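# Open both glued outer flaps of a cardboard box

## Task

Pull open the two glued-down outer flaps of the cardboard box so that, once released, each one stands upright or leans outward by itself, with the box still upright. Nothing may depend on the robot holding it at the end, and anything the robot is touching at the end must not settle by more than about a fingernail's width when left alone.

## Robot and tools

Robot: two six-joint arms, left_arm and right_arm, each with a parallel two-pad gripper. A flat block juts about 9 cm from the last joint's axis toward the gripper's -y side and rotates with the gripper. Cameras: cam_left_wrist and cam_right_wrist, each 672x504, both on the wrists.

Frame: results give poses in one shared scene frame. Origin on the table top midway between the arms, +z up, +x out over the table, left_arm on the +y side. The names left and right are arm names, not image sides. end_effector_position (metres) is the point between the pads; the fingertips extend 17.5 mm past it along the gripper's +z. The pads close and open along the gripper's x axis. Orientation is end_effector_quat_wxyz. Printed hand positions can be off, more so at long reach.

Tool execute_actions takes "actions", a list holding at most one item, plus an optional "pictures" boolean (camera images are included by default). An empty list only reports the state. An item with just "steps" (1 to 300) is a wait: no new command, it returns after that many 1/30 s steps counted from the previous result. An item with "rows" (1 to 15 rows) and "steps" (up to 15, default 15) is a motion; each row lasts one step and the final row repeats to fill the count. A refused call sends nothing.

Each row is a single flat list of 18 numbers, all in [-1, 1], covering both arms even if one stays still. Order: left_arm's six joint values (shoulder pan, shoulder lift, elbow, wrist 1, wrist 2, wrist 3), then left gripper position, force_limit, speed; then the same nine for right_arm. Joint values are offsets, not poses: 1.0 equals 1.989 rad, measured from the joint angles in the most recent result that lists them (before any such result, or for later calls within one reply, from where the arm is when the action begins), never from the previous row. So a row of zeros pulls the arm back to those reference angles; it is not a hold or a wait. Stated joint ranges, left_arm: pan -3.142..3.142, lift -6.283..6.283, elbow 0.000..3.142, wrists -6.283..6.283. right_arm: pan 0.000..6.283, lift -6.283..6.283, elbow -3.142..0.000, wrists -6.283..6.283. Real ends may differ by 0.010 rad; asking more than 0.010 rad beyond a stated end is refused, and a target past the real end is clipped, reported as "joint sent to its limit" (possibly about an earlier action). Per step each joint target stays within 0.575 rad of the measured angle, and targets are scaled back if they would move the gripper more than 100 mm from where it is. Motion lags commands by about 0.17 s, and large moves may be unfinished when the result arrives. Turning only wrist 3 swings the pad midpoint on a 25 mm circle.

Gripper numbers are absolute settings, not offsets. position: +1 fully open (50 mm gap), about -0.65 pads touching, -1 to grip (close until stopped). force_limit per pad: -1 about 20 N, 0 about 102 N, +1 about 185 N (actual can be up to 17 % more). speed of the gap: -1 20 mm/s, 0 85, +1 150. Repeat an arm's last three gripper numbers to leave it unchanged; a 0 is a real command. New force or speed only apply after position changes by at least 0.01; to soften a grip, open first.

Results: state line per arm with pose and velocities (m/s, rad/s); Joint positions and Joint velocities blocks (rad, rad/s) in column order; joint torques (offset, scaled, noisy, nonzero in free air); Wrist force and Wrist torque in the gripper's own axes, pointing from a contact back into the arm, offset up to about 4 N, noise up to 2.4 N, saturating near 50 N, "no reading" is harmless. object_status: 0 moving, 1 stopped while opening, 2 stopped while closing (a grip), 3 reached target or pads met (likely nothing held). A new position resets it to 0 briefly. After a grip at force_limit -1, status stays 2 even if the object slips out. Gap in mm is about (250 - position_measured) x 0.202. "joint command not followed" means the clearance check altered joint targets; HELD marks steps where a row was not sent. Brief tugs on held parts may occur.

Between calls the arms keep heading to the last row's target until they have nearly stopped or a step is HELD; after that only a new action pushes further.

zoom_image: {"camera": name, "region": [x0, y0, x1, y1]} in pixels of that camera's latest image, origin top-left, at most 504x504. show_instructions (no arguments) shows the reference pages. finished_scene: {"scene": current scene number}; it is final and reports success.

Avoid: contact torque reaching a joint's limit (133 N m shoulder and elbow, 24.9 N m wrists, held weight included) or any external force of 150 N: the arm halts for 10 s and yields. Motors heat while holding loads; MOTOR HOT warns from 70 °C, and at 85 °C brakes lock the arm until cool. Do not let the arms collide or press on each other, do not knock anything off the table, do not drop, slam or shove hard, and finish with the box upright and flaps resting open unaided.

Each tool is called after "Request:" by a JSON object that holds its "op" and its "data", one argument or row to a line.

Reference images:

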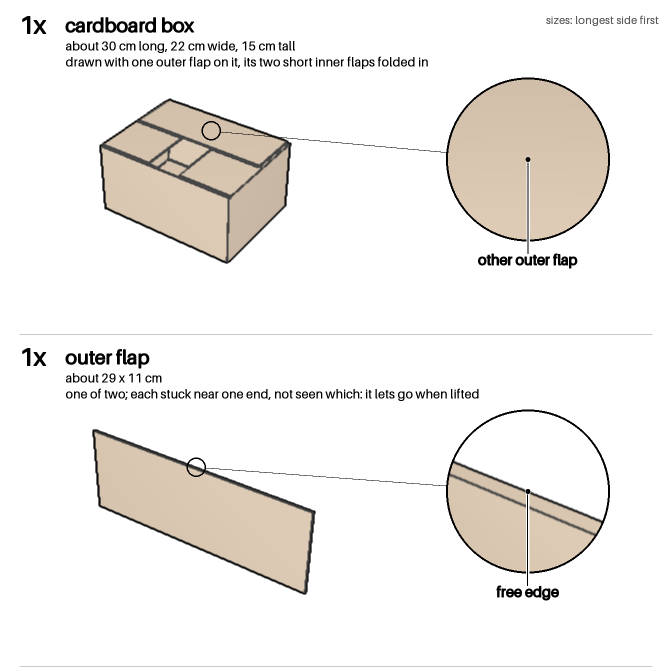

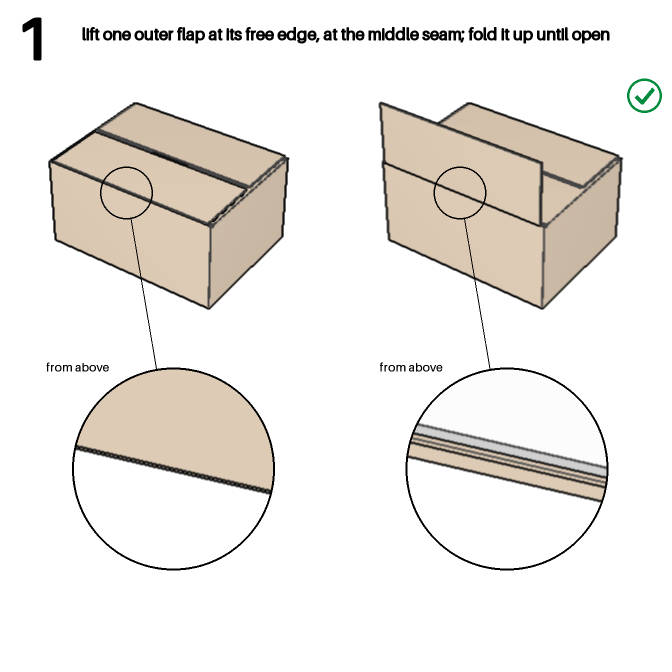

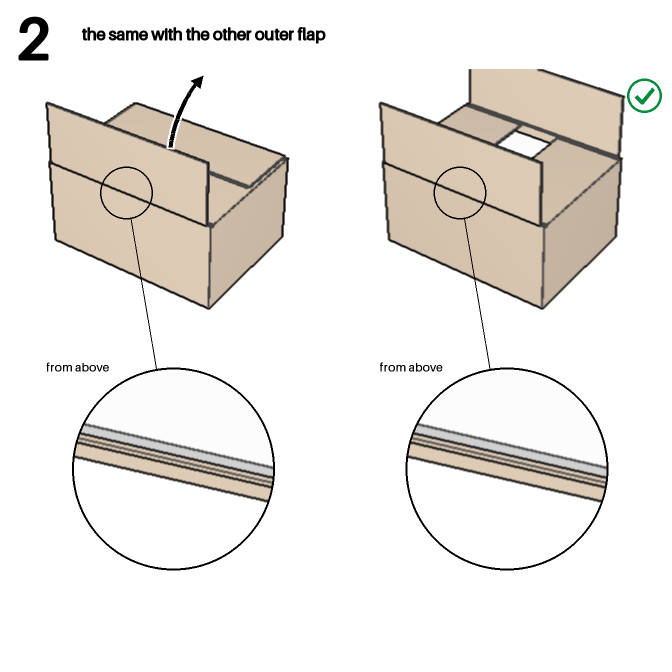

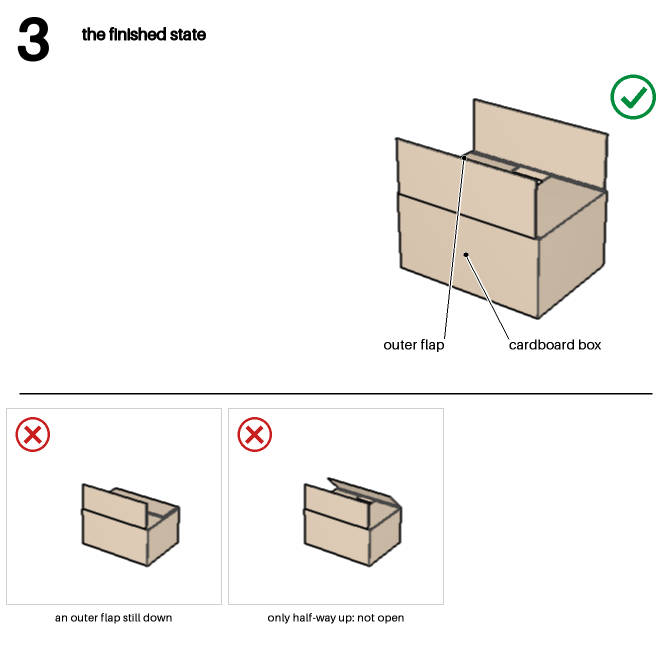

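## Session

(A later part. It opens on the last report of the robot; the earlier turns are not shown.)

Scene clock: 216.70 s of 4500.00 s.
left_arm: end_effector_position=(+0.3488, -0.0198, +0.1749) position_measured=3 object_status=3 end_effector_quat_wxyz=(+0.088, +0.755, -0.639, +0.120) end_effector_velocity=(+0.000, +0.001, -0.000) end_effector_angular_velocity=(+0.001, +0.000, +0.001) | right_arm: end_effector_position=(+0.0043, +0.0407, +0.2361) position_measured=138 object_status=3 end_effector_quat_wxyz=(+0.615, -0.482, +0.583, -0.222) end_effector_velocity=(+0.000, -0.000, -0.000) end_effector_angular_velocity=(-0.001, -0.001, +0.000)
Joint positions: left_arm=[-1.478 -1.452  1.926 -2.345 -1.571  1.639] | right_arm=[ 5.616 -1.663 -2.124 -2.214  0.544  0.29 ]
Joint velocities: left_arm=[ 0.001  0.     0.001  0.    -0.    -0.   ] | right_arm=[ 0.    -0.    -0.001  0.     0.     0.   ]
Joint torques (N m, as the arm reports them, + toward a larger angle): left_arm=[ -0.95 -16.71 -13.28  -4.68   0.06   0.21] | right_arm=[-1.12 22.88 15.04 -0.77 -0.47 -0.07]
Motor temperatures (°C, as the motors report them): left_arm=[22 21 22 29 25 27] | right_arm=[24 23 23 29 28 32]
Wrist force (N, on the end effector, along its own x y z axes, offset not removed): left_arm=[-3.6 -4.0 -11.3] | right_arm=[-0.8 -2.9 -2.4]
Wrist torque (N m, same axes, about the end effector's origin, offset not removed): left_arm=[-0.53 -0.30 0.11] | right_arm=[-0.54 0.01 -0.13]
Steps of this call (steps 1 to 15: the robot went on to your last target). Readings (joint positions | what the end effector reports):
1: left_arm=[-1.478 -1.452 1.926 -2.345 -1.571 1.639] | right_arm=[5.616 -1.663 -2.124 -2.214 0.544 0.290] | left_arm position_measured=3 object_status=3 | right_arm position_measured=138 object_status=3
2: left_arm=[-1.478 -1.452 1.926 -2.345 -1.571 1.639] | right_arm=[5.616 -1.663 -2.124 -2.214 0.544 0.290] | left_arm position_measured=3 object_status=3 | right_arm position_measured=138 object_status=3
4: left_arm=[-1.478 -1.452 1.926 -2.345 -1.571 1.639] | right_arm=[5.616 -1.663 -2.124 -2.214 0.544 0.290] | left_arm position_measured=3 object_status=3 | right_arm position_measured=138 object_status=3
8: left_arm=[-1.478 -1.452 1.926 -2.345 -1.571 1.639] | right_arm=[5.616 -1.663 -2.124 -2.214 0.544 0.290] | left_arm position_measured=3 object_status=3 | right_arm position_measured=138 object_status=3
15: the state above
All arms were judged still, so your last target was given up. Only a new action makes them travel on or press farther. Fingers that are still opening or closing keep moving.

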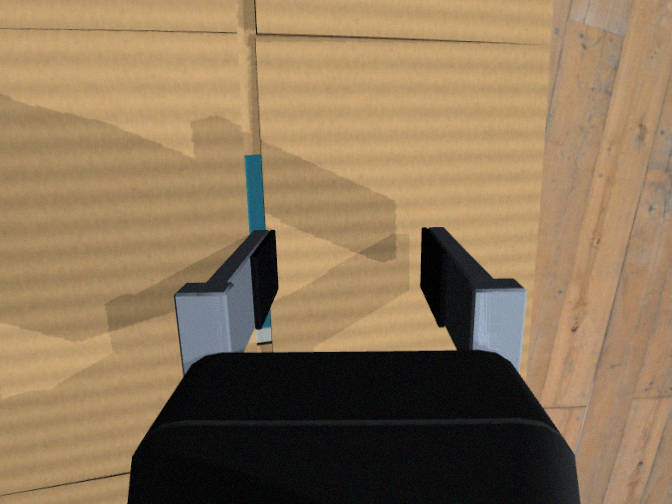

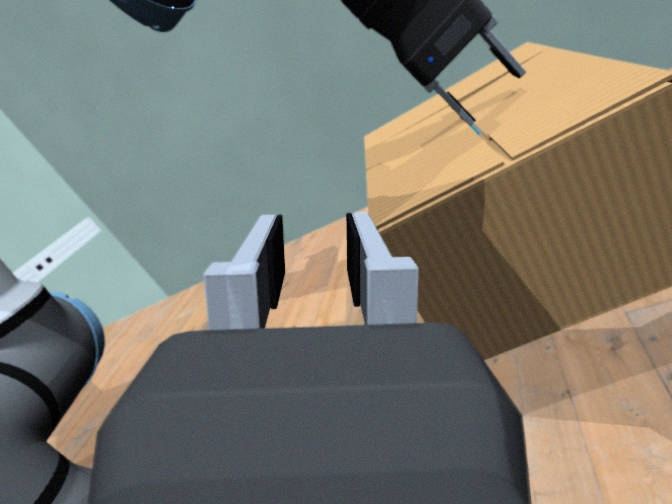

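Request:
{"op": "execute_actions", "data": {
  "actions": [
    {"rows":[[0,0,0,0,0,0,1,0,0,0,0.145,0.106,0.397,0.516,-0.366,-1,0,0]],"steps":15}
  ],
  "pictures": false
}}

Request:
{"op": "execute_actions", "data": {
  "actions": [
    {"steps":50}
  ],
  "pictures": false
}}

Request:
{"op": "execute_actions", "data": {
  "actions": [
    {"rows":[[0,0,0,0,0,0,1,0,0,-0.657,0,0,0,0,0,-1,0,0]],"steps":15}
  ],
  "pictures": false
}}

Request:
{"op": "execute_actions", "data": {
  "actions": [
    {"steps":70}
  ]
}}

Scene clock: 252.63 s of 4500.00 s.
left_arm: end_effector_position=(+0.3488, -0.0198, +0.1749) position_measured=3 object_status=3 end_effector_quat_wxyz=(+0.088, +0.755, -0.639, +0.120) end_effector_velocity=(-0.000, -0.000, -0.000) end_effector_angular_velocity=(+0.000, +0.000, -0.001) | right_arm: end_effector_position=(-0.1434, +0.0013, +0.2307) position_measured=253 object_status=0 end_effector_quat_wxyz=(+0.216, -0.542, +0.808, -0.082) end_effector_velocity=(-0.414, -0.127, -0.018) end_effector_angular_velocity=(-0.633, +1.822, +0.256)
Joint positions: left_arm=[-1.478 -1.452  1.926 -2.345 -1.571  1.639] | right_arm=[ 5.616 -1.424 -1.947 -1.633  1.202 -0.258]
Joint velocities: left_arm=[-0.001  0.     0.    -0.     0.    -0.   ] | right_arm=[ 0.     0.22   0.153  0.89   1.516 -0.774]
Joint torques (N m, as the arm reports them, + toward a larger angle): left_arm=[ -1.02 -18.04 -14.07  -4.26   0.11   0.3 ] | right_arm=[-2.28 29.69 35.19  6.18  4.15 -4.23]
Motor temperatures (°C, as the motors report them): left_arm=[22 21 22 29 25 27] | right_arm=[24 23 23 29 28 32]
Wrist force (N, on the end effector, along its own x y z axes, offset not removed): left_arm=[-3.2 1.1 -11.2] | right_arm=[1.1 -1.2 0.6]
Wrist torque (N m, same axes, about the end effector's origin, offset not removed): left_arm=[0.20 -0.21 0.17] | right_arm=[-0.19 -0.08 -0.19]
Steps of this call (steps 1 to 90: nothing new was sent; then 32.43 s passed at rest; steps 91 to 105: all 15 steps of this action). Readings (joint positions | what the end effector reports):
91: left_arm=[-1.478 -1.452 1.926 -2.345 -1.571 1.639] | right_arm=[5.616 -1.663 -2.124 -2.214 0.544 0.290] | left_arm position_measured=3 object_status=3 | right_arm position_measured=140 object_status=0
92: left_arm=[-1.478 -1.452 1.926 -2.345 -1.571 1.639] | right_arm=[5.616 -1.660 -2.121 -2.211 0.547 0.287] | left_arm position_measured=3 object_status=3 | right_arm position_measured=154 object_status=0
94: left_arm=[-1.478 -1.452 1.926 -2.345 -1.571 1.639] | right_arm=[5.616 -1.615 -2.079 -2.163 0.594 0.239] | left_arm position_measured=3 object_status=3 | right_arm position_measured=182 object_status=0
98: left_arm=[-1.478 -1.452 1.926 -2.345 -1.571 1.639] | right_arm=[5.616 -1.498 -1.998 -1.931 0.827 0.007] | left_arm position_measured=3 object_status=3 | right_arm position_measured=238 object_status=0
105: the state above

Scene clock: 254.30 s of 4500.00 s.
left_arm: end_effector_position=(+0.3488, -0.0198, +0.1749) position_measured=3 object_status=3 end_effector_quat_wxyz=(+0.088, +0.755, -0.639, +0.120) end_effector_velocity=(+0.000, +0.001, -0.001) end_effector_angular_velocity=(+0.002, +0.000, -0.000) | right_arm: end_effector_position=(-0.2515, -0.0295, +0.2497) position_measured=253 object_status=3 end_effector_quat_wxyz=(+0.001, -0.608, +0.794, +0.000) end_effector_velocity=(+0.000, -0.000, +0.000) end_effector_angular_velocity=(-0.001, +0.001, +0.001)
Joint positions: left_arm=[-1.478 -1.452  1.926 -2.345 -1.571  1.639] | right_arm=[ 5.616 -1.375 -1.913 -1.424  1.57  -0.438]
Joint velocities: left_arm=[ 0.     0.     0.001 -0.     0.     0.001] | right_arm=[-0.     0.001 -0.001 -0.     0.001 -0.001]
Joint torques (N m, as the arm reports them, + toward a larger angle): left_arm=[ -1.04 -22.52 -17.01  -2.27   0.05   0.26] | right_arm=[-0.92 26.44 35.49  5.05  2.26 -2.53]
Motor temperatures (°C, as the motors report them): left_arm=[22 21 22 29 25 27] | right_arm=[24 23 23 29 28 32]
Wrist force (N, on the end effector, along its own x y z axes, offset not removed): left_arm=[-2.4 -0.6 -11.1] | right_arm=[0.4 -3.6 -0.4]
Wrist torque (N m, same axes, about the end effector's origin, offset not removed): left_arm=[-0.02 -0.28 0.03] | right_arm=[-0.54 -0.04 0.00]
Steps of this call (steps 1 to 30: the robot went on to your last target; steps 31 to 50: nothing new was sent). Readings (joint positions | what the end effector reports):
1: left_arm=[-1.478 -1.452 1.926 -2.345 -1.571 1.639] | right_arm=[5.616 -1.417 -1.942 -1.603 1.253 -0.284] | left_arm position_measured=3 object_status=3 | right_arm position_measured=253 object_status=3
2: left_arm=[-1.478 -1.452 1.926 -2.345 -1.571 1.639] | right_arm=[5.616 -1.410 -1.937 -1.574 1.303 -0.309] | left_arm position_measured=3 object_status=3 | right_arm position_measured=253 object_status=3
4: left_arm=[-1.478 -1.452 1.926 -2.345 -1.571 1.639] | right_arm=[5.616 -1.397 -1.928 -1.520 1.397 -0.356] | left_arm position_measured=3 object_status=3 | right_arm position_measured=253 object_status=3
8: left_arm=[-1.478 -1.452 1.926 -2.345 -1.571 1.639] | right_arm=[5.616 -1.383 -1.918 -1.458 1.508 -0.409] | left_arm position_measured=3 object_status=3 | right_arm position_measured=253 object_status=3
50: the state above
All arms were judged still, so your last target was given up. Only a new action makes them travel on or press farther. Fingers that are still opening or closing keep moving.

Scene clock: 254.80 s of 4500.00 s.
left_arm: end_effector_position=(+0.3488, -0.0198, +0.1749) position_measured=3 object_status=3 end_effector_quat_wxyz=(+0.088, +0.755, -0.639, +0.120) end_effector_velocity=(-0.000, -0.000, +0.000) end_effector_angular_velocity=(-0.000, -0.001, -0.002) | right_arm: end_effector_position=(-0.0699, +0.0219, +0.2497) position_measured=253 object_status=3 end_effector_quat_wxyz=(+0.000, -0.408, +0.913, +0.000) end_effector_velocity=(+0.452, +0.020, +0.001) end_effector_angular_velocity=(+0.001, +0.000, -1.106)
Joint positions: left_arm=[-1.478 -1.452  1.926 -2.345 -1.571  1.639] | right_arm=[ 5.15  -1.375 -1.913 -1.424  1.57  -0.438]
Joint velocities: left_arm=[-0.     0.    -0.001  0.    -0.     0.002] | right_arm=[-1.107 -0.     0.002 -0.001  0.    -0.001]
Joint torques (N m, as the arm reports them, + toward a larger angle): left_arm=[ -1.08 -22.61 -17.33  -2.23   0.06   0.24] | right_arm=[-23.71  25.22  33.14   3.76  -1.13  -2.65]
Motor temperatures (°C, as the motors report them): left_arm=[22 21 22 29 25 27] | right_arm=[24 23 23 29 28 32]
Wrist force (N, on the end effector, along its own x y z axes, offset not removed): left_arm=[-6.9 0.4 -9.3] | right_arm=[2.0 -0.2 0.5]
Wrist torque (N m, same axes, about the end effector's origin, offset not removed): left_arm=[-0.06 0.34 0.20] | right_arm=[0.12 -0.36 -0.19]
Steps of this call (steps 1 to 15: all 15 steps of this action). Readings (joint positions | what the end effector reports):
1: left_arm=[-1.478 -1.452 1.926 -2.345 -1.571 1.639] | right_arm=[5.616 -1.375 -1.913 -1.424 1.570 -0.438] | left_arm position_measured=3 object_status=3 | right_arm position_measured=253 object_status=3
2: left_arm=[-1.478 -1.452 1.926 -2.345 -1.571 1.639] | right_arm=[5.613 -1.375 -1.913 -1.424 1.570 -0.438] | left_arm position_measured=3 object_status=3 | right_arm position_measured=253 object_status=3
4: left_arm=[-1.478 -1.452 1.926 -2.345 -1.571 1.639] | right_arm=[5.566 -1.375 -1.913 -1.424 1.570 -0.438] | left_arm position_measured=3 object_status=3 | right_arm position_measured=253 object_status=3
8: left_arm=[-1.478 -1.452 1.926 -2.345 -1.571 1.639] | right_arm=[5.411 -1.375 -1.913 -1.424 1.570 -0.438] | left_arm position_measured=3 object_status=3 | right_arm position_measured=253 object_status=3
15: the state above

Scene clock: 257.13 s of 4500.00 s.
left_arm: end_effector_position=(+0.3488, -0.0198, +0.1749) position_measured=3 object_status=3 end_effector_quat_wxyz=(+0.088, +0.755, -0.639, +0.120) end_effector_velocity=(-0.001, -0.001, +0.000) end_effector_angular_velocity=(-0.001, -0.000, -0.001) | right_arm: end_effector_position=(+0.2402, -0.1011, +0.2497) position_measured=253 object_status=3 end_effector_quat_wxyz=(+0.001, -0.000, +1.000, -0.000) end_effector_velocity=(+0.000, -0.000, -0.000) end_effector_angular_velocity=(-0.001, -0.001, +0.003)
Joint positions: left_arm=[-1.478 -1.452  1.926 -2.345 -1.571  1.639] | right_arm=[ 4.309 -1.375 -1.913 -1.424  1.57  -0.438]
Joint velocities: left_arm=[-0.001  0.    -0.    -0.     0.    -0.001] | right_arm=[ 0.     0.    -0.001  0.    -0.001 -0.003]
Joint torques (N m, as the arm reports them, + toward a larger angle): left_arm=[ -0.66 -22.21 -17.21  -2.18   0.08   0.22] | right_arm=[-11.71  18.87  16.85   0.82   2.18  -2.73]
Motor temperatures (°C, as the motors report them): left_arm=[22 21 22 29 25 27] | right_arm=[24 23 23 29 28 32]
Wrist force (N, on the end effector, along its own x y z axes, offset not removed): left_arm=[-5.0 -2.1 -12.5] | right_arm=[1.3 -0.8 -2.1]
Wrist torque (N m, same axes, about the end effector's origin, offset not removed): left_arm=[-0.44 0.07 0.03] | right_arm=[-0.12 -0.19 -0.04]
Steps of this call (steps 1 to 45: the robot went on to your last target; steps 46 to 70: nothing new was sent). Readings (joint positions | what the end effector reports):
1: left_arm=[-1.478 -1.452 1.926 -2.345 -1.571 1.639] | right_arm=[5.113 -1.375 -1.913 -1.424 1.570 -0.438] | left_arm position_measured=3 object_status=3 | right_arm position_measured=253 object_status=3
2: left_arm=[-1.478 -1.452 1.926 -2.345 -1.571 1.639] | right_arm=[5.075 -1.375 -1.913 -1.424 1.570 -0.438] | left_arm position_measured=3 object_status=3 | right_arm position_measured=253 object_status=3
4: left_arm=[-1.478 -1.452 1.926 -2.345 -1.571 1.639] | right_arm=[5.001 -1.375 -1.913 -1.424 1.570 -0.438] | left_arm position_measured=3 object_status=3 | right_arm position_measured=253 object_status=3
8: left_arm=[-1.478 -1.452 1.926 -2.345 -1.571 1.639] | right_arm=[4.851 -1.375 -1.913 -1.424 1.570 -0.438] | left_arm position_measured=3 object_status=3 | right_arm position_measured=253 object_status=3
70: the state above
All arms were judged still, so your last target was given up. Only a new action makes them travel on or press farther. Fingers that are still opening or closing keep moving.

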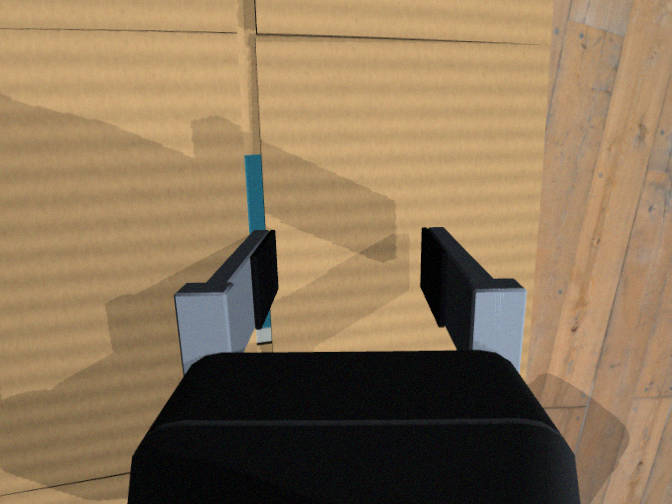

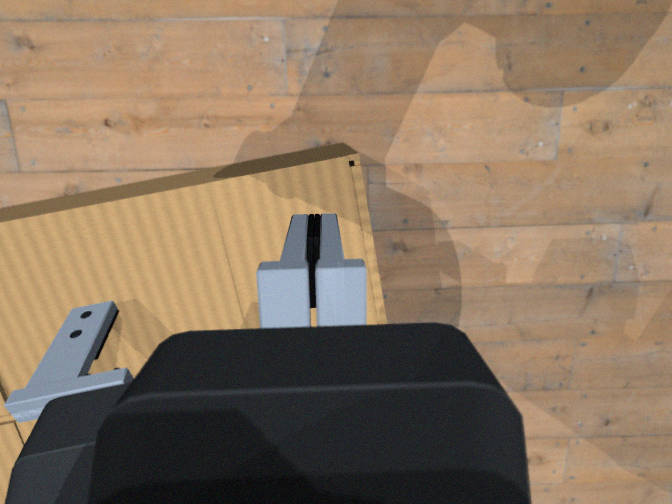

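Request:
{"op": "execute_actions", "data": {
  "actions": [
    {"rows":[[0,0,0,0,0,0,1,0,0,0,-0.0231,-0.0796,0.1027,0,0,-1,0,0]],"steps":15}
  ],
  "pictures": false
}}

Request:
{"op": "execute_actions", "data": {
  "actions": [
    {"steps":25}
  ],
  "pictures": false
}}

Request:
{"op": "execute_actions", "data": {
  "actions": [
    {"rows":[[0,0,0,0,0,0,1,0,0,0,-0.0014,-0.0041,0.0055,0,0,-1,0,0]],"steps":15}
  ],
  "pictures": false
}}

Request:
{"op": "execute_actions", "data": {
  "actions": [
    {"steps":10}
  ]
}}

Scene clock: 268.60 s of 4500.00 s.
left_arm: end_effector_position=(+0.3488, -0.0198, +0.1749) position_measured=3 object_status=3 end_effector_quat_wxyz=(+0.088, +0.755, -0.639, +0.120) end_effector_velocity=(+0.000, +0.000, -0.000) end_effector_angular_velocity=(+0.001, -0.000, -0.001) | right_arm: end_effector_position=(+0.2401, -0.1013, +0.1784) position_measured=253 object_status=3 end_effector_quat_wxyz=(+0.000, -0.000, +1.000, -0.001) end_effector_velocity=(-0.001, -0.001, -0.022) end_effector_angular_velocity=(+0.006, -0.002, -0.001)
Joint positions: left_arm=[-1.478 -1.452  1.926 -2.345 -1.571  1.639] | right_arm=[ 4.309 -1.419 -2.064 -1.229  1.57  -0.438]
Joint velocities: left_arm=[ 0.     0.     0.001 -0.001  0.     0.001] | right_arm=[-0.    -0.012 -0.051  0.069  0.001  0.001]
Joint torques (N m, as the arm reports them, + toward a larger angle): left_arm=[ -0.57 -22.65 -17.36  -2.26  -0.02   0.25] | right_arm=[-5.9   7.07 17.1   5.11  1.19 -2.63]
Motor temperatures (°C, as the motors report them): left_arm=[22 21 22 29 25 27] | right_arm=[24 23 23 29 28 32]
Wrist force (N, on the end effector, along its own x y z axes, offset not removed): left_arm=[-2.1 -1.1 -11.2] | right_arm=[-0.9 -1.9 1.1]
Wrist torque (N m, same axes, about the end effector's origin, offset not removed): left_arm=[-0.18 -0.25 0.10] | right_arm=[-0.20 0.10 -0.19]
Steps of this call (steps 1 to 90: nothing new was sent; then 7.97 s passed at rest; steps 91 to 105: all 15 steps of this action). Readings (joint positions | what the end effector reports):
91: left_arm=[-1.478 -1.452 1.926 -2.345 -1.571 1.639] | right_arm=[4.309 -1.375 -1.913 -1.424 1.570 -0.438] | left_arm position_measured=3 object_status=3 | right_arm position_measured=253 object_status=3
92: left_arm=[-1.478 -1.452 1.926 -2.345 -1.571 1.639] | right_arm=[4.309 -1.378 -1.916 -1.421 1.570 -0.438] | left_arm position_measured=3 object_status=3 | right_arm position_measured=253 object_status=3
94: left_arm=[-1.478 -1.452 1.926 -2.345 -1.571 1.639] | right_arm=[4.309 -1.393 -1.956 -1.377 1.570 -0.438] | left_arm position_measured=3 object_status=3 | right_arm position_measured=253 object_status=3
98: left_arm=[-1.478 -1.452 1.926 -2.345 -1.571 1.639] | right_arm=[4.309 -1.411 -2.030 -1.277 1.570 -0.438] | left_arm position_measured=3 object_status=3 | right_arm position_measured=253 object_status=3
105: the state above

Scene clock: 269.43 s of 4500.00 s.
left_arm: end_effector_position=(+0.3488, -0.0198, +0.1749) position_measured=3 object_status=3 end_effector_quat_wxyz=(+0.088, +0.755, -0.639, +0.120) end_effector_velocity=(+0.000, -0.000, +0.000) end_effector_angular_velocity=(-0.000, -0.000, +0.000) | right_arm: end_effector_position=(+0.2400, -0.1015, +0.1755) position_measured=253 object_status=3 end_effector_quat_wxyz=(+0.001, -0.000, +1.000, -0.000) end_effector_velocity=(-0.000, -0.000, +0.000) end_effector_angular_velocity=(+0.001, -0.001, +0.001)
Joint positions: left_arm=[-1.478 -1.452  1.926 -2.345 -1.571  1.639] | right_arm=[ 4.309 -1.421 -2.071 -1.22   1.57  -0.438]
Joint velocities: left_arm=[ 0.001  0.    -0.001  0.     0.     0.001] | right_arm=[ 0.     0.002 -0.001  0.001 -0.    -0.   ]
Joint torques (N m, as the arm reports them, + toward a larger angle): left_arm=[ -0.92 -22.55 -17.27  -2.14   0.03   0.26] | right_arm=[-0.99  7.38 15.69  5.21 -0.4  -2.34]
Motor temperatures (°C, as the motors report them): left_arm=[22 21 22 29 25 27] | right_arm=[24 23 23 29 28 32]
Wrist force (N, on the end effector, along its own x y z axes, offset not removed): left_arm=[-4.7 1.4 -14.2] | right_arm=[0.7 -4.2 -2.5]
Wrist torque (N m, same axes, about the end effector's origin, offset not removed): left_arm=[0.11 0.10 0.12] | right_arm=[-0.59 -0.07 -0.12]
Steps of this call (steps 1 to 15: the robot went on to your last target; steps 16 to 25: nothing new was sent). Readings (joint positions | what the end effector reports):
1: left_arm=[-1.478 -1.452 1.926 -2.345 -1.571 1.639] | right_arm=[4.309 -1.420 -2.066 -1.227 1.570 -0.438] | left_arm position_measured=3 object_status=3 | right_arm position_measured=253 object_status=3
2: left_arm=[-1.478 -1.452 1.926 -2.345 -1.571 1.639] | right_arm=[4.309 -1.420 -2.067 -1.226 1.570 -0.438] | left_arm position_measured=3 object_status=3 | right_arm position_measured=253 object_status=3
4: left_arm=[-1.478 -1.452 1.926 -2.345 -1.571 1.639] | right_arm=[4.309 -1.420 -2.069 -1.223 1.570 -0.438] | left_arm position_measured=3 object_status=3 | right_arm position_measured=253 object_status=3
8: left_arm=[-1.478 -1.452 1.926 -2.345 -1.571 1.639] | right_arm=[4.309 -1.421 -2.070 -1.221 1.570 -0.438] | left_arm position_measured=3 object_status=3 | right_arm position_measured=253 object_status=3
25: the state above
All arms were judged still, so your last target was given up. Only a new action makes them travel on or press farther. Fingers that are still opening or closing keep moving.

Scene clock: 279.73 s of 4500.00 s.
left_arm: end_effector_position=(+0.3488, -0.0198, +0.1749) position_measured=3 object_status=3 end_effector_quat_wxyz=(+0.088, +0.755, -0.639, +0.120) end_effector_velocity=(+0.000, +0.000, -0.000) end_effector_angular_velocity=(+0.001, +0.000, +0.001) | right_arm: end_effector_position=(+0.2402, -0.1011, +0.1745) position_measured=253 object_status=3 end_effector_quat_wxyz=(+0.001, -0.000, +1.000, +0.002) end_effector_velocity=(-0.000, -0.001, -0.001) end_effector_angular_velocity=(-0.001, +0.000, -0.002)
Joint positions: left_arm=[-1.478 -1.452  1.926 -2.345 -1.571  1.639] | right_arm=[ 4.309 -1.42  -2.075 -1.212  1.57  -0.438]
Joint velocities: left_arm=[ 0.  0.  0.  0.  0. -0.] | right_arm=[ 0.     0.    -0.002  0.001 -0.     0.002]
Joint torques (N m, as the arm reports them, + toward a larger angle): left_arm=[ -1.   -22.35 -16.81  -2.23   0.01   0.3 ] | right_arm=[-0.53 17.   24.11  2.74 -0.07 -0.06]
Motor temperatures (°C, as the motors report them): left_arm=[22 21 22 29 25 27] | right_arm=[24 23 23 29 28 32]
Wrist force (N, on the end effector, along its own x y z axes, offset not removed): left_arm=[-4.2 -4.7 -6.5] | right_arm=[5.4 -14.3 -26.8]
Wrist torque (N m, same axes, about the end effector's origin, offset not removed): left_arm=[-0.40 0.10 0.11] | right_arm=[0.11 0.36 -0.04]
FORCE FAULT: contact force on the right arm reached its limit, and that arm stopped for 10 seconds. The contact can be on any part of that arm, not only on its tool. That arm's remaining commands of this call were not run. That arm holds still and accepts commands again. Move the arm away from the contact; if what it grips holds it there, let go first. Pushing or pulling that hard again can fault the arm again.
The stop of the right arm began at step 9 of this call (marked STOPPED below). From that step on that arm followed nothing that you had sent. 7 of its steps, steps kept back included, did not run and will not run. Nothing is kept back now, and the robot has no last target.
Steps of this call (steps 1 to 15: all 15 steps of this action; steps 16 to 309: the stop continued). Readings (joint positions | what the end effector reports):
1: left_arm=[-1.478 -1.452 1.926 -2.345 -1.571 1.639] | right_arm=[4.309 -1.421 -2.071 -1.220 1.570 -0.438] | left_arm position_measured=3 object_status=3 | right_arm position_measured=253 object_status=3
2: left_arm=[-1.478 -1.452 1.926 -2.345 -1.571 1.639] | right_arm=[4.309 -1.421 -2.072 -1.219 1.570 -0.438] | left_arm position_measured=3 object_status=3 | right_arm position_measured=253 object_status=3
4: left_arm=[-1.478 -1.452 1.926 -2.345 -1.571 1.639] | right_arm=[4.309 -1.422 -2.074 -1.216 1.570 -0.438] | left_arm position_measured=3 object_status=3 | right_arm position_measured=253 object_status=3
8: left_arm=[-1.478 -1.452 1.926 -2.345 -1.571 1.639] | right_arm=[4.309 -1.422 -2.076 -1.212 1.570 -0.438] | left_arm position_measured=3 object_status=3 | right_arm position_measured=253 object_status=3
9: left_arm=[-1.478 -1.452 1.926 -2.345 -1.571 1.639] | right_arm=[4.309 -1.421 -2.076 -1.212 1.570 -0.438] | left_arm position_measured=3 object_status=3 | right_arm position_measured=253 object_status=3 STOPPED (the right arm)
309: the state above

Scene clock: 279.77 s of 4500.00 s.
left_arm: end_effector_position=(+0.3488, -0.0198, +0.1749) position_measured=3 object_status=3 end_effector_quat_wxyz=(+0.088, +0.755, -0.639, +0.120) end_effector_velocity=(+0.000, -0.001, +0.001) end_effector_angular_velocity=(-0.001, -0.001, -0.001) | right_arm: end_effector_position=(+0.2402, -0.1011, +0.1745) position_measured=253 object_status=3 end_effector_quat_wxyz=(+0.001, -0.000, +1.000, +0.002) end_effector_velocity=(-0.000, -0.000, -0.001) end_effector_angular_velocity=(-0.002, +0.001, -0.001)
Joint positions: left_arm=[-1.478 -1.452  1.926 -2.345 -1.571  1.639] | right_arm=[ 4.309 -1.42  -2.075 -1.212  1.57  -0.438]
Joint velocities: left_arm=[ 0.     0.    -0.002  0.     0.     0.001] | right_arm=[-0.    -0.002 -0.    -0.     0.     0.001]
Joint torques (N m, as the arm reports them, + toward a larger angle): left_arm=[ -0.57 -22.55 -17.28  -2.19   0.16   0.29] | right_arm=[-1.06 18.22 25.03  2.89  0.3  -0.01]
Motor temperatures (°C, as the motors report them): left_arm=[22 21 22 29 25 27] | right_arm=[24 23 23 29 28 32]
Wrist force (N, on the end effector, along its own x y z axes, offset not removed): left_arm=[-2.0 -1.0 -9.1] | right_arm=[9.4 -11.7 -27.5]
Wrist torque (N m, same axes, about the end effector's origin, offset not removed): left_arm=[0.25 -0.10 0.18] | right_arm=[0.69 -0.49 -0.14]
A stop began in an earlier call of the same reply, so what this call sent did not run. Send another action.
Steps of this call (step 1: nothing new was sent). Readings (joint positions | what the end effector reports):
1: the state above

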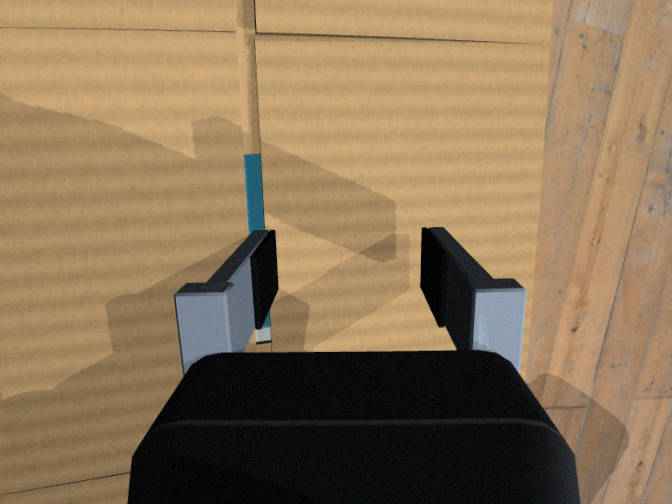

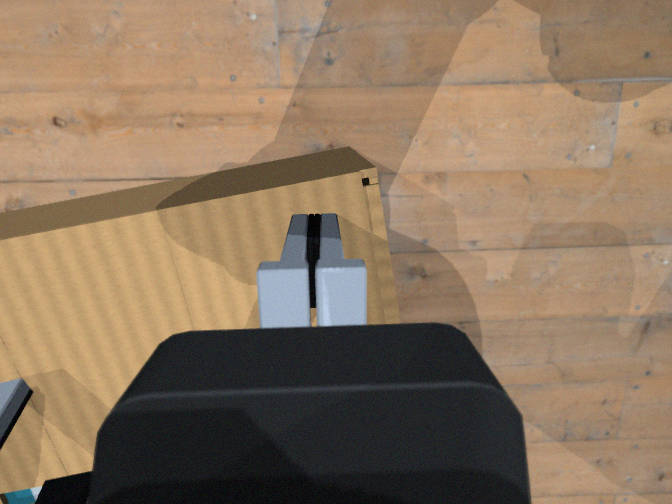

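Request:
{"op": "execute_actions", "data": {
  "actions": [
    {"rows":[[0,-0.0023,0.0026,-0.0003,0,0,1,0,0,0,0,0,0,0,0,-1,0,0]],"steps":15}
  ],
  "pictures": false
}}

Request:
{"op": "execute_actions", "data": {
  "actions": [
    {"rows":[[0,-0.0042,-0.0023,0.0065,0,0,1,0,0,0,0,0,0,0,0,-1,0,0]],"steps":15}
  ]
}}

Scene clock: 287.27 s of 4500.00 s.
left_arm: end_effector_position=(+0.3484, -0.0179, +0.1749) position_measured=3 object_status=3 end_effector_quat_wxyz=(+0.088, +0.755, -0.639, +0.120) end_effector_velocity=(-0.000, +0.001, -0.001) end_effector_angular_velocity=(+0.002, +0.000, +0.000) | right_arm: end_effector_position=(+0.2402, -0.1010, +0.1745) position_measured=253 object_status=3 end_effector_quat_wxyz=(+0.001, -0.000, +1.000, +0.002) end_effector_velocity=(+0.000, -0.000, +0.000) end_effector_angular_velocity=(-0.001, -0.001, -0.001)
Joint positions: left_arm=[-1.478 -1.456  1.931 -2.346 -1.571  1.639] | right_arm=[ 4.309 -1.42  -2.075 -1.212  1.57  -0.438]
Joint velocities: left_arm=[ 0.    -0.001  0.003  0.     0.     0.   ] | right_arm=[-0.     0.     0.    -0.001 -0.002  0.001]
Joint torques (N m, as the arm reports them, + toward a larger angle): left_arm=[ -0.72 -33.67  -8.36  -0.86  -0.06   0.21] | right_arm=[-2.37 17.1  19.51  1.22  0.14 -0.01]
Motor temperatures (°C, as the motors report them): left_arm=[22 21 22 29 25 27] | right_arm=[24 23 23 29 28 32]
Wrist force (N, on the end effector, along its own x y z axes, offset not removed): left_arm=[15.2 1.1 -1.1] | right_arm=[-2.6 8.9 -16.4]
Wrist torque (N m, same axes, about the end effector's origin, offset not removed): left_arm=[0.22 -0.01 -0.10] | right_arm=[0.13 -0.12 -0.14]
Steps of this call (steps 1 to 90: nothing new was sent; then 4.00 s passed at rest; steps 91 to 105: all 15 steps of this action). Readings (joint positions | what the end effector reports):
91: left_arm=[-1.478 -1.452 1.926 -2.345 -1.571 1.639] | right_arm=[4.309 -1.420 -2.075 -1.212 1.570 -0.438] | left_arm position_measured=3 object_status=3 | right_arm position_measured=253 object_status=3
92: left_arm=[-1.478 -1.452 1.927 -2.345 -1.571 1.639] | right_arm=[4.309 -1.420 -2.075 -1.212 1.570 -0.438] | left_arm position_measured=3 object_status=3 | right_arm position_measured=253 object_status=3
94: left_arm=[-1.478 -1.453 1.928 -2.345 -1.571 1.639] | right_arm=[4.309 -1.420 -2.075 -1.212 1.570 -0.438] | left_arm position_measured=3 object_status=3 | right_arm position_measured=253 object_status=3
98: left_arm=[-1.478 -1.455 1.930 -2.346 -1.571 1.639] | right_arm=[4.309 -1.420 -2.075 -1.212 1.570 -0.438] | left_arm position_measured=3 object_status=3 | right_arm position_measured=253 object_status=3
105: the state above

Scene clock: 287.77 s of 4500.00 s.
left_arm: end_effector_position=(+0.3481, -0.0167, +0.1796) position_measured=3 object_status=3 end_effector_quat_wxyz=(+0.088, +0.755, -0.639, +0.120) end_effector_velocity=(+0.000, -0.001, +0.002) end_effector_angular_velocity=(-0.003, -0.001, -0.001) | right_arm: end_effector_position=(+0.2402, -0.1010, +0.1745) position_measured=253 object_status=3 end_effector_quat_wxyz=(+0.001, -0.000, +1.000, +0.002) end_effector_velocity=(-0.001, +0.000, +0.000) end_effector_angular_velocity=(+0.001, +0.002, +0.001)
Joint positions: left_arm=[-1.478 -1.464  1.927 -2.333 -1.571  1.639] | right_arm=[ 4.309 -1.42  -2.075 -1.212  1.57  -0.438]
Joint velocities: left_arm=[ 0.    -0.002 -0.003  0.003 -0.     0.001] | right_arm=[ 0.     0.     0.    -0.     0.002 -0.001]
Joint torques (N m, as the arm reports them, + toward a larger angle): left_arm=[ -1.08 -38.06 -27.78  -0.74   0.02   0.22] | right_arm=[-0.4  17.32 20.75  0.69 -0.17  0.1 ]
Motor temperatures (°C, as the motors report them): left_arm=[22 21 22 29 25 27] | right_arm=[24 23 23 29 28 32]
Wrist force (N, on the end effector, along its own x y z axes, offset not removed): left_arm=[2.3 -0.8 4.0] | right_arm=[-3.2 7.1 -18.2]
Wrist torque (N m, same axes, about the end effector's origin, offset not removed): left_arm=[-0.12 0.63 0.18] | right_arm=[-0.09 0.14 0.05]
Steps of this call (steps 1 to 15: all 15 steps of this action). Readings (joint positions | what the end effector reports):
1: left_arm=[-1.478 -1.456 1.931 -2.346 -1.571 1.639] | right_arm=[4.309 -1.420 -2.075 -1.212 1.570 -0.438] | left_arm position_measured=3 object_status=3 | right_arm position_measured=253 object_status=3
2: left_arm=[-1.478 -1.457 1.931 -2.345 -1.571 1.639] | right_arm=[4.309 -1.420 -2.075 -1.212 1.570 -0.438] | left_arm position_measured=3 object_status=3 | right_arm position_measured=253 object_status=3
4: left_arm=[-1.478 -1.460 1.930 -2.340 -1.571 1.639] | right_arm=[4.309 -1.420 -2.075 -1.212 1.570 -0.438] | left_arm position_measured=3 object_status=3 | right_arm position_measured=253 object_status=3
8: left_arm=[-1.478 -1.463 1.928 -2.335 -1.571 1.639] | right_arm=[4.309 -1.420 -2.075 -1.212 1.570 -0.438] | left_arm position_measured=3 object_status=3 | right_arm position_measured=253 object_status=3
15: the state above

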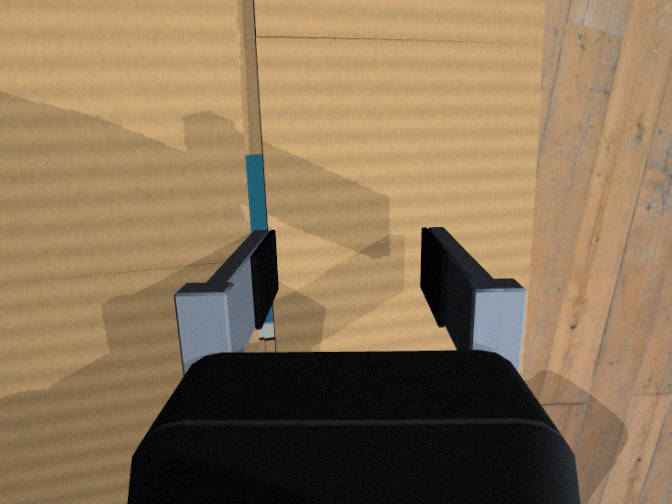

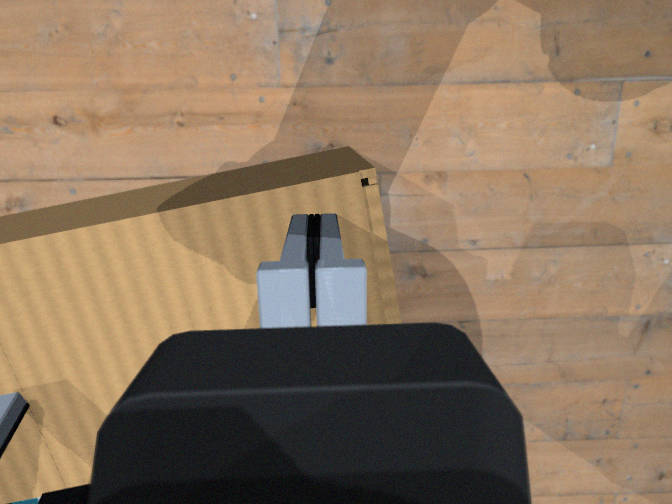

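Request:
{"op": "execute_actions", "data": {
  "actions": [
    {"rows":[[0,0.0023,0.0016,-0.0039,0,0,1,0,0,0,0,0,0,0,0,-1,0,0],[0,0.0023,0.0016,-0.0039,0,0,1,0,0,0,0,0,0,0,0,-1,0,0],[0,0.0023,0.0016,-0.0039,0,0,1,0,0,0,0,0,0,0,0,-1,0,0],[0,0.0023,0.0016,-0.0039,0,0,1,0,0,0,0,0,0,0,0,-1,0,0],[0,0.0047,0.0031,-0.0078,0,0,1,0,0,0,0,0,0,0,0,-1,0,0]],"steps":15}
  ],
  "pictures": false
}}

Request:
{"op": "execute_actions", "data": {
  "actions": [
    {"rows":[[0,0.0031,0.0021,-0.0052,0,0,1,0,0,0,0,0,0,0,0,-1,0,0]],"steps":15}
  ]
}}

Scene clock: 296.83 s of 4500.00 s.
left_arm: end_effector_position=(+0.3484, -0.0178, +0.1742) position_measured=3 object_status=3 end_effector_quat_wxyz=(+0.088, +0.755, -0.639, +0.120) end_effector_velocity=(+0.000, +0.000, -0.004) end_effector_angular_velocity=(+0.002, +0.000, -0.000) | right_arm: end_effector_position=(+0.2402, -0.1010, +0.1745) position_measured=253 object_status=3 end_effector_quat_wxyz=(+0.001, -0.000, +1.000, +0.002) end_effector_velocity=(+0.000, +0.000, +0.001) end_effector_angular_velocity=(+0.001, -0.000, -0.001)
Joint positions: left_arm=[-1.478 -1.456  1.933 -2.348 -1.571  1.639] | right_arm=[ 4.309 -1.42  -2.075 -1.212  1.57  -0.438]
Joint velocities: left_arm=[ 0.001  0.005  0.004 -0.008 -0.     0.001] | right_arm=[ 0.     0.001  0.001 -0.    -0.     0.001]
Joint torques (N m, as the arm reports them, + toward a larger angle): left_arm=[ -0.83 -16.73 -13.09  -4.62  -0.16   0.36] | right_arm=[-1.74 17.92 20.65  0.81 -0.35  0.14]
Motor temperatures (°C, as the motors report them): left_arm=[22 21 22 29 25 27] | right_arm=[24 23 23 29 28 32]
Wrist force (N, on the end effector, along its own x y z axes, offset not removed): left_arm=[-7.7 -6.9 -9.9] | right_arm=[-4.6 7.2 -14.7]
Wrist torque (N m, same axes, about the end effector's origin, offset not removed): left_arm=[-1.13 0.49 0.11] | right_arm=[0.06 0.26 -0.09]
Steps of this call (steps 1 to 15: the robot went on to your last target; steps 16 to 90: nothing new was sent; then 5.57 s passed at rest; steps 91 to 105: all 15 steps of this action). Readings (joint positions | what the end effector reports):
91: left_arm=[-1.478 -1.465 1.927 -2.333 -1.571 1.639] | right_arm=[4.309 -1.420 -2.075 -1.212 1.570 -0.438] | left_arm position_measured=3 object_status=3 | right_arm position_measured=253 object_status=3
92: left_arm=[-1.478 -1.464 1.927 -2.333 -1.571 1.639] | right_arm=[4.309 -1.420 -2.075 -1.212 1.570 -0.438] | left_arm position_measured=3 object_status=3 | right_arm position_measured=253 object_status=3
94: left_arm=[-1.478 -1.463 1.928 -2.336 -1.571 1.639] | right_arm=[4.309 -1.420 -2.075 -1.212 1.570 -0.438] | left_arm position_measured=3 object_status=3 | right_arm position_measured=253 object_status=3
98: left_arm=[-1.478 -1.459 1.930 -2.342 -1.571 1.639] | right_arm=[4.309 -1.420 -2.075 -1.212 1.570 -0.438] | left_arm position_measured=3 object_status=3 | right_arm position_measured=253 object_status=3
105: the state above

Scene clock: 297.33 s of 4500.00 s.
left_arm: end_effector_position=(+0.3485, -0.0185, +0.1707) position_measured=3 object_status=3 end_effector_quat_wxyz=(+0.089, +0.755, -0.639, +0.121) end_effector_velocity=(+0.000, +0.001, -0.002) end_effector_angular_velocity=(+0.003, +0.001, +0.002) | right_arm: end_effector_position=(+0.2402, -0.1011, +0.1745) position_measured=253 object_status=3 end_effector_quat_wxyz=(+0.001, -0.000, +1.000, +0.002) end_effector_velocity=(-0.000, +0.000, -0.000) end_effector_angular_velocity=(-0.000, +0.002, -0.001)
Joint positions: left_arm=[-1.478 -1.45   1.936 -2.358 -1.571  1.639] | right_arm=[ 4.309 -1.42  -2.075 -1.212  1.57  -0.438]
Joint velocities: left_arm=[ 0.001  0.003  0.003 -0.002 -0.    -0.001] | right_arm=[ 0.    -0.001  0.001 -0.001  0.001  0.001]
Joint torques (N m, as the arm reports them, + toward a larger angle): left_arm=[-0.85 24.17 14.05  1.06  0.03  0.3 ] | right_arm=[-1.29 16.43 20.23  2.28 -0.08  0.07]
Motor temperatures (°C, as the motors report them): left_arm=[22 21 22 29 25 27] | right_arm=[24 23 23 29 28 32]
Wrist force (N, on the end effector, along its own x y z axes, offset not removed): left_arm=[-4.5 4.3 -50.0] | right_arm=[-3.7 -11.9 -22.1]
Wrist torque (N m, same axes, about the end effector's origin, offset not removed): left_arm=[0.42 -2.09 -0.17] | right_arm=[0.40 0.21 -0.05]
Steps of this call (steps 1 to 15: all 15 steps of this action). Readings (joint positions | what the end effector reports):
1: left_arm=[-1.478 -1.455 1.933 -2.348 -1.571 1.639] | right_arm=[4.309 -1.420 -2.075 -1.212 1.570 -0.438] | left_arm position_measured=3 object_status=3 | right_arm position_measured=253 object_status=3
2: left_arm=[-1.478 -1.455 1.933 -2.349 -1.571 1.639] | right_arm=[4.309 -1.420 -2.075 -1.212 1.570 -0.438] | left_arm position_measured=3 object_status=3 | right_arm position_measured=253 object_status=3
4: left_arm=[-1.478 -1.453 1.934 -2.352 -1.571 1.639] | right_arm=[4.309 -1.420 -2.075 -1.212 1.570 -0.438] | left_arm position_measured=3 object_status=3 | right_arm position_measured=253 object_status=3
8: left_arm=[-1.478 -1.451 1.936 -2.356 -1.571 1.639] | right_arm=[4.309 -1.420 -2.075 -1.212 1.570 -0.438] | left_arm position_measured=3 object_status=3 | right_arm position_measured=253 object_status=3
15: the state above

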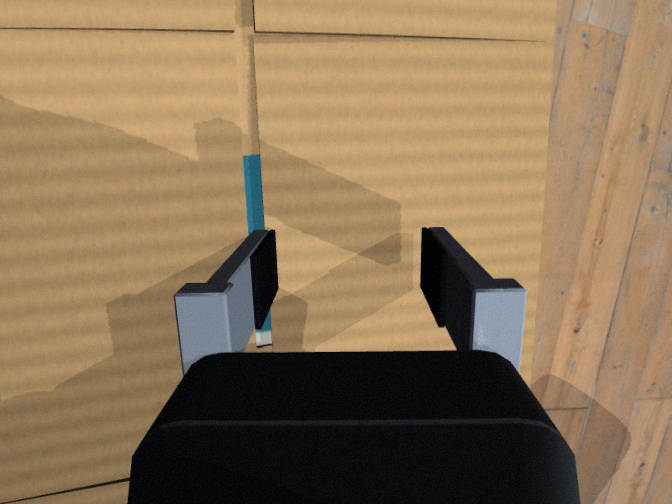

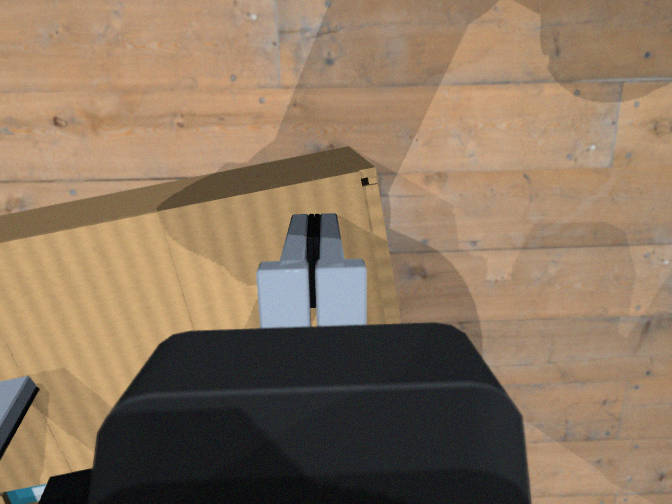

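Back off.

Request:
{"op": "execute_actions", "data": {
  "actions": [
    {"rows":[[0,-0.0025,-0.0042,0.0067,0,0,1,0,0,0,0,0,0,0,0,-1,0,0]],"steps":15}
  ],
  "pictures": false
}}

Scene clock: 301.93 s of 4500.00 s.
left_arm: end_effector_position=(+0.3486, -0.0188, +0.1751) position_measured=3 object_status=3 end_effector_quat_wxyz=(+0.089, +0.755, -0.639, +0.120) end_effector_velocity=(-0.001, -0.000, +0.002) end_effector_angular_velocity=(-0.002, -0.000, -0.001) | right_arm: end_effector_position=(+0.2402, -0.1010, +0.1745) position_measured=253 object_status=3 end_effector_quat_wxyz=(+0.001, -0.000, +1.000, +0.002) end_effector_velocity=(-0.000, -0.001, -0.001) end_effector_angular_velocity=(-0.003, +0.001, -0.001)
Joint positions: left_arm=[-1.478 -1.454  1.928 -2.345 -1.571  1.639] | right_arm=[ 4.309 -1.42  -2.075 -1.212  1.57  -0.438]
Joint velocities: left_arm=[-0.001 -0.003 -0.002  0.003 -0.     0.   ] | right_arm=[-0.     0.    -0.001 -0.002 -0.001  0.001]
Joint torques (N m, as the arm reports them, + toward a larger angle): left_arm=[ -0.83 -36.46 -27.5   -1.53  -0.04   0.35] | right_arm=[-1.35 17.86 20.19  4.77 -0.17  0.04]
Motor temperatures (°C, as the motors report them): left_arm=[22 21 22 29 25 27] | right_arm=[24 23 23 29 28 32]
Wrist force (N, on the end effector, along its own x y z axes, offset not removed): left_arm=[1.6 -3.8 1.5] | right_arm=[2.1 -9.6 -23.0]
Wrist torque (N m, same axes, about the end effector's origin, offset not removed): left_arm=[-0.53 -0.21 0.18] | right_arm=[0.02 -0.08 0.03]
Steps of this call (steps 1 to 15: the robot went on to your last target; steps 16 to 90: nothing new was sent; then 1.10 s passed at rest; steps 91 to 105: all 15 steps of this action). Readings (joint positions | what the end effector reports):
91: left_arm=[-1.478 -1.449 1.937 -2.358 -1.571 1.639] | right_arm=[4.309 -1.420 -2.075 -1.212 1.570 -0.438] | left_arm position_measured=3 object_status=3 | right_arm position_measured=253 object_status=3
92: left_arm=[-1.478 -1.450 1.936 -2.357 -1.571 1.639] | right_arm=[4.309 -1.420 -2.075 -1.212 1.570 -0.438] | left_arm position_measured=3 object_status=3 | right_arm position_measured=253 object_status=3
94: left_arm=[-1.478 -1.451 1.934 -2.352 -1.571 1.639] | right_arm=[4.309 -1.420 -2.075 -1.212 1.570 -0.438] | left_arm position_measured=3 object_status=3 | right_arm position_measured=253 object_status=3
98: left_arm=[-1.478 -1.453 1.930 -2.347 -1.571 1.639] | right_arm=[4.309 -1.420 -2.075 -1.212 1.570 -0.438] | left_arm position_measured=3 object_status=3 | right_arm position_measured=253 object_status=3
105: the state above


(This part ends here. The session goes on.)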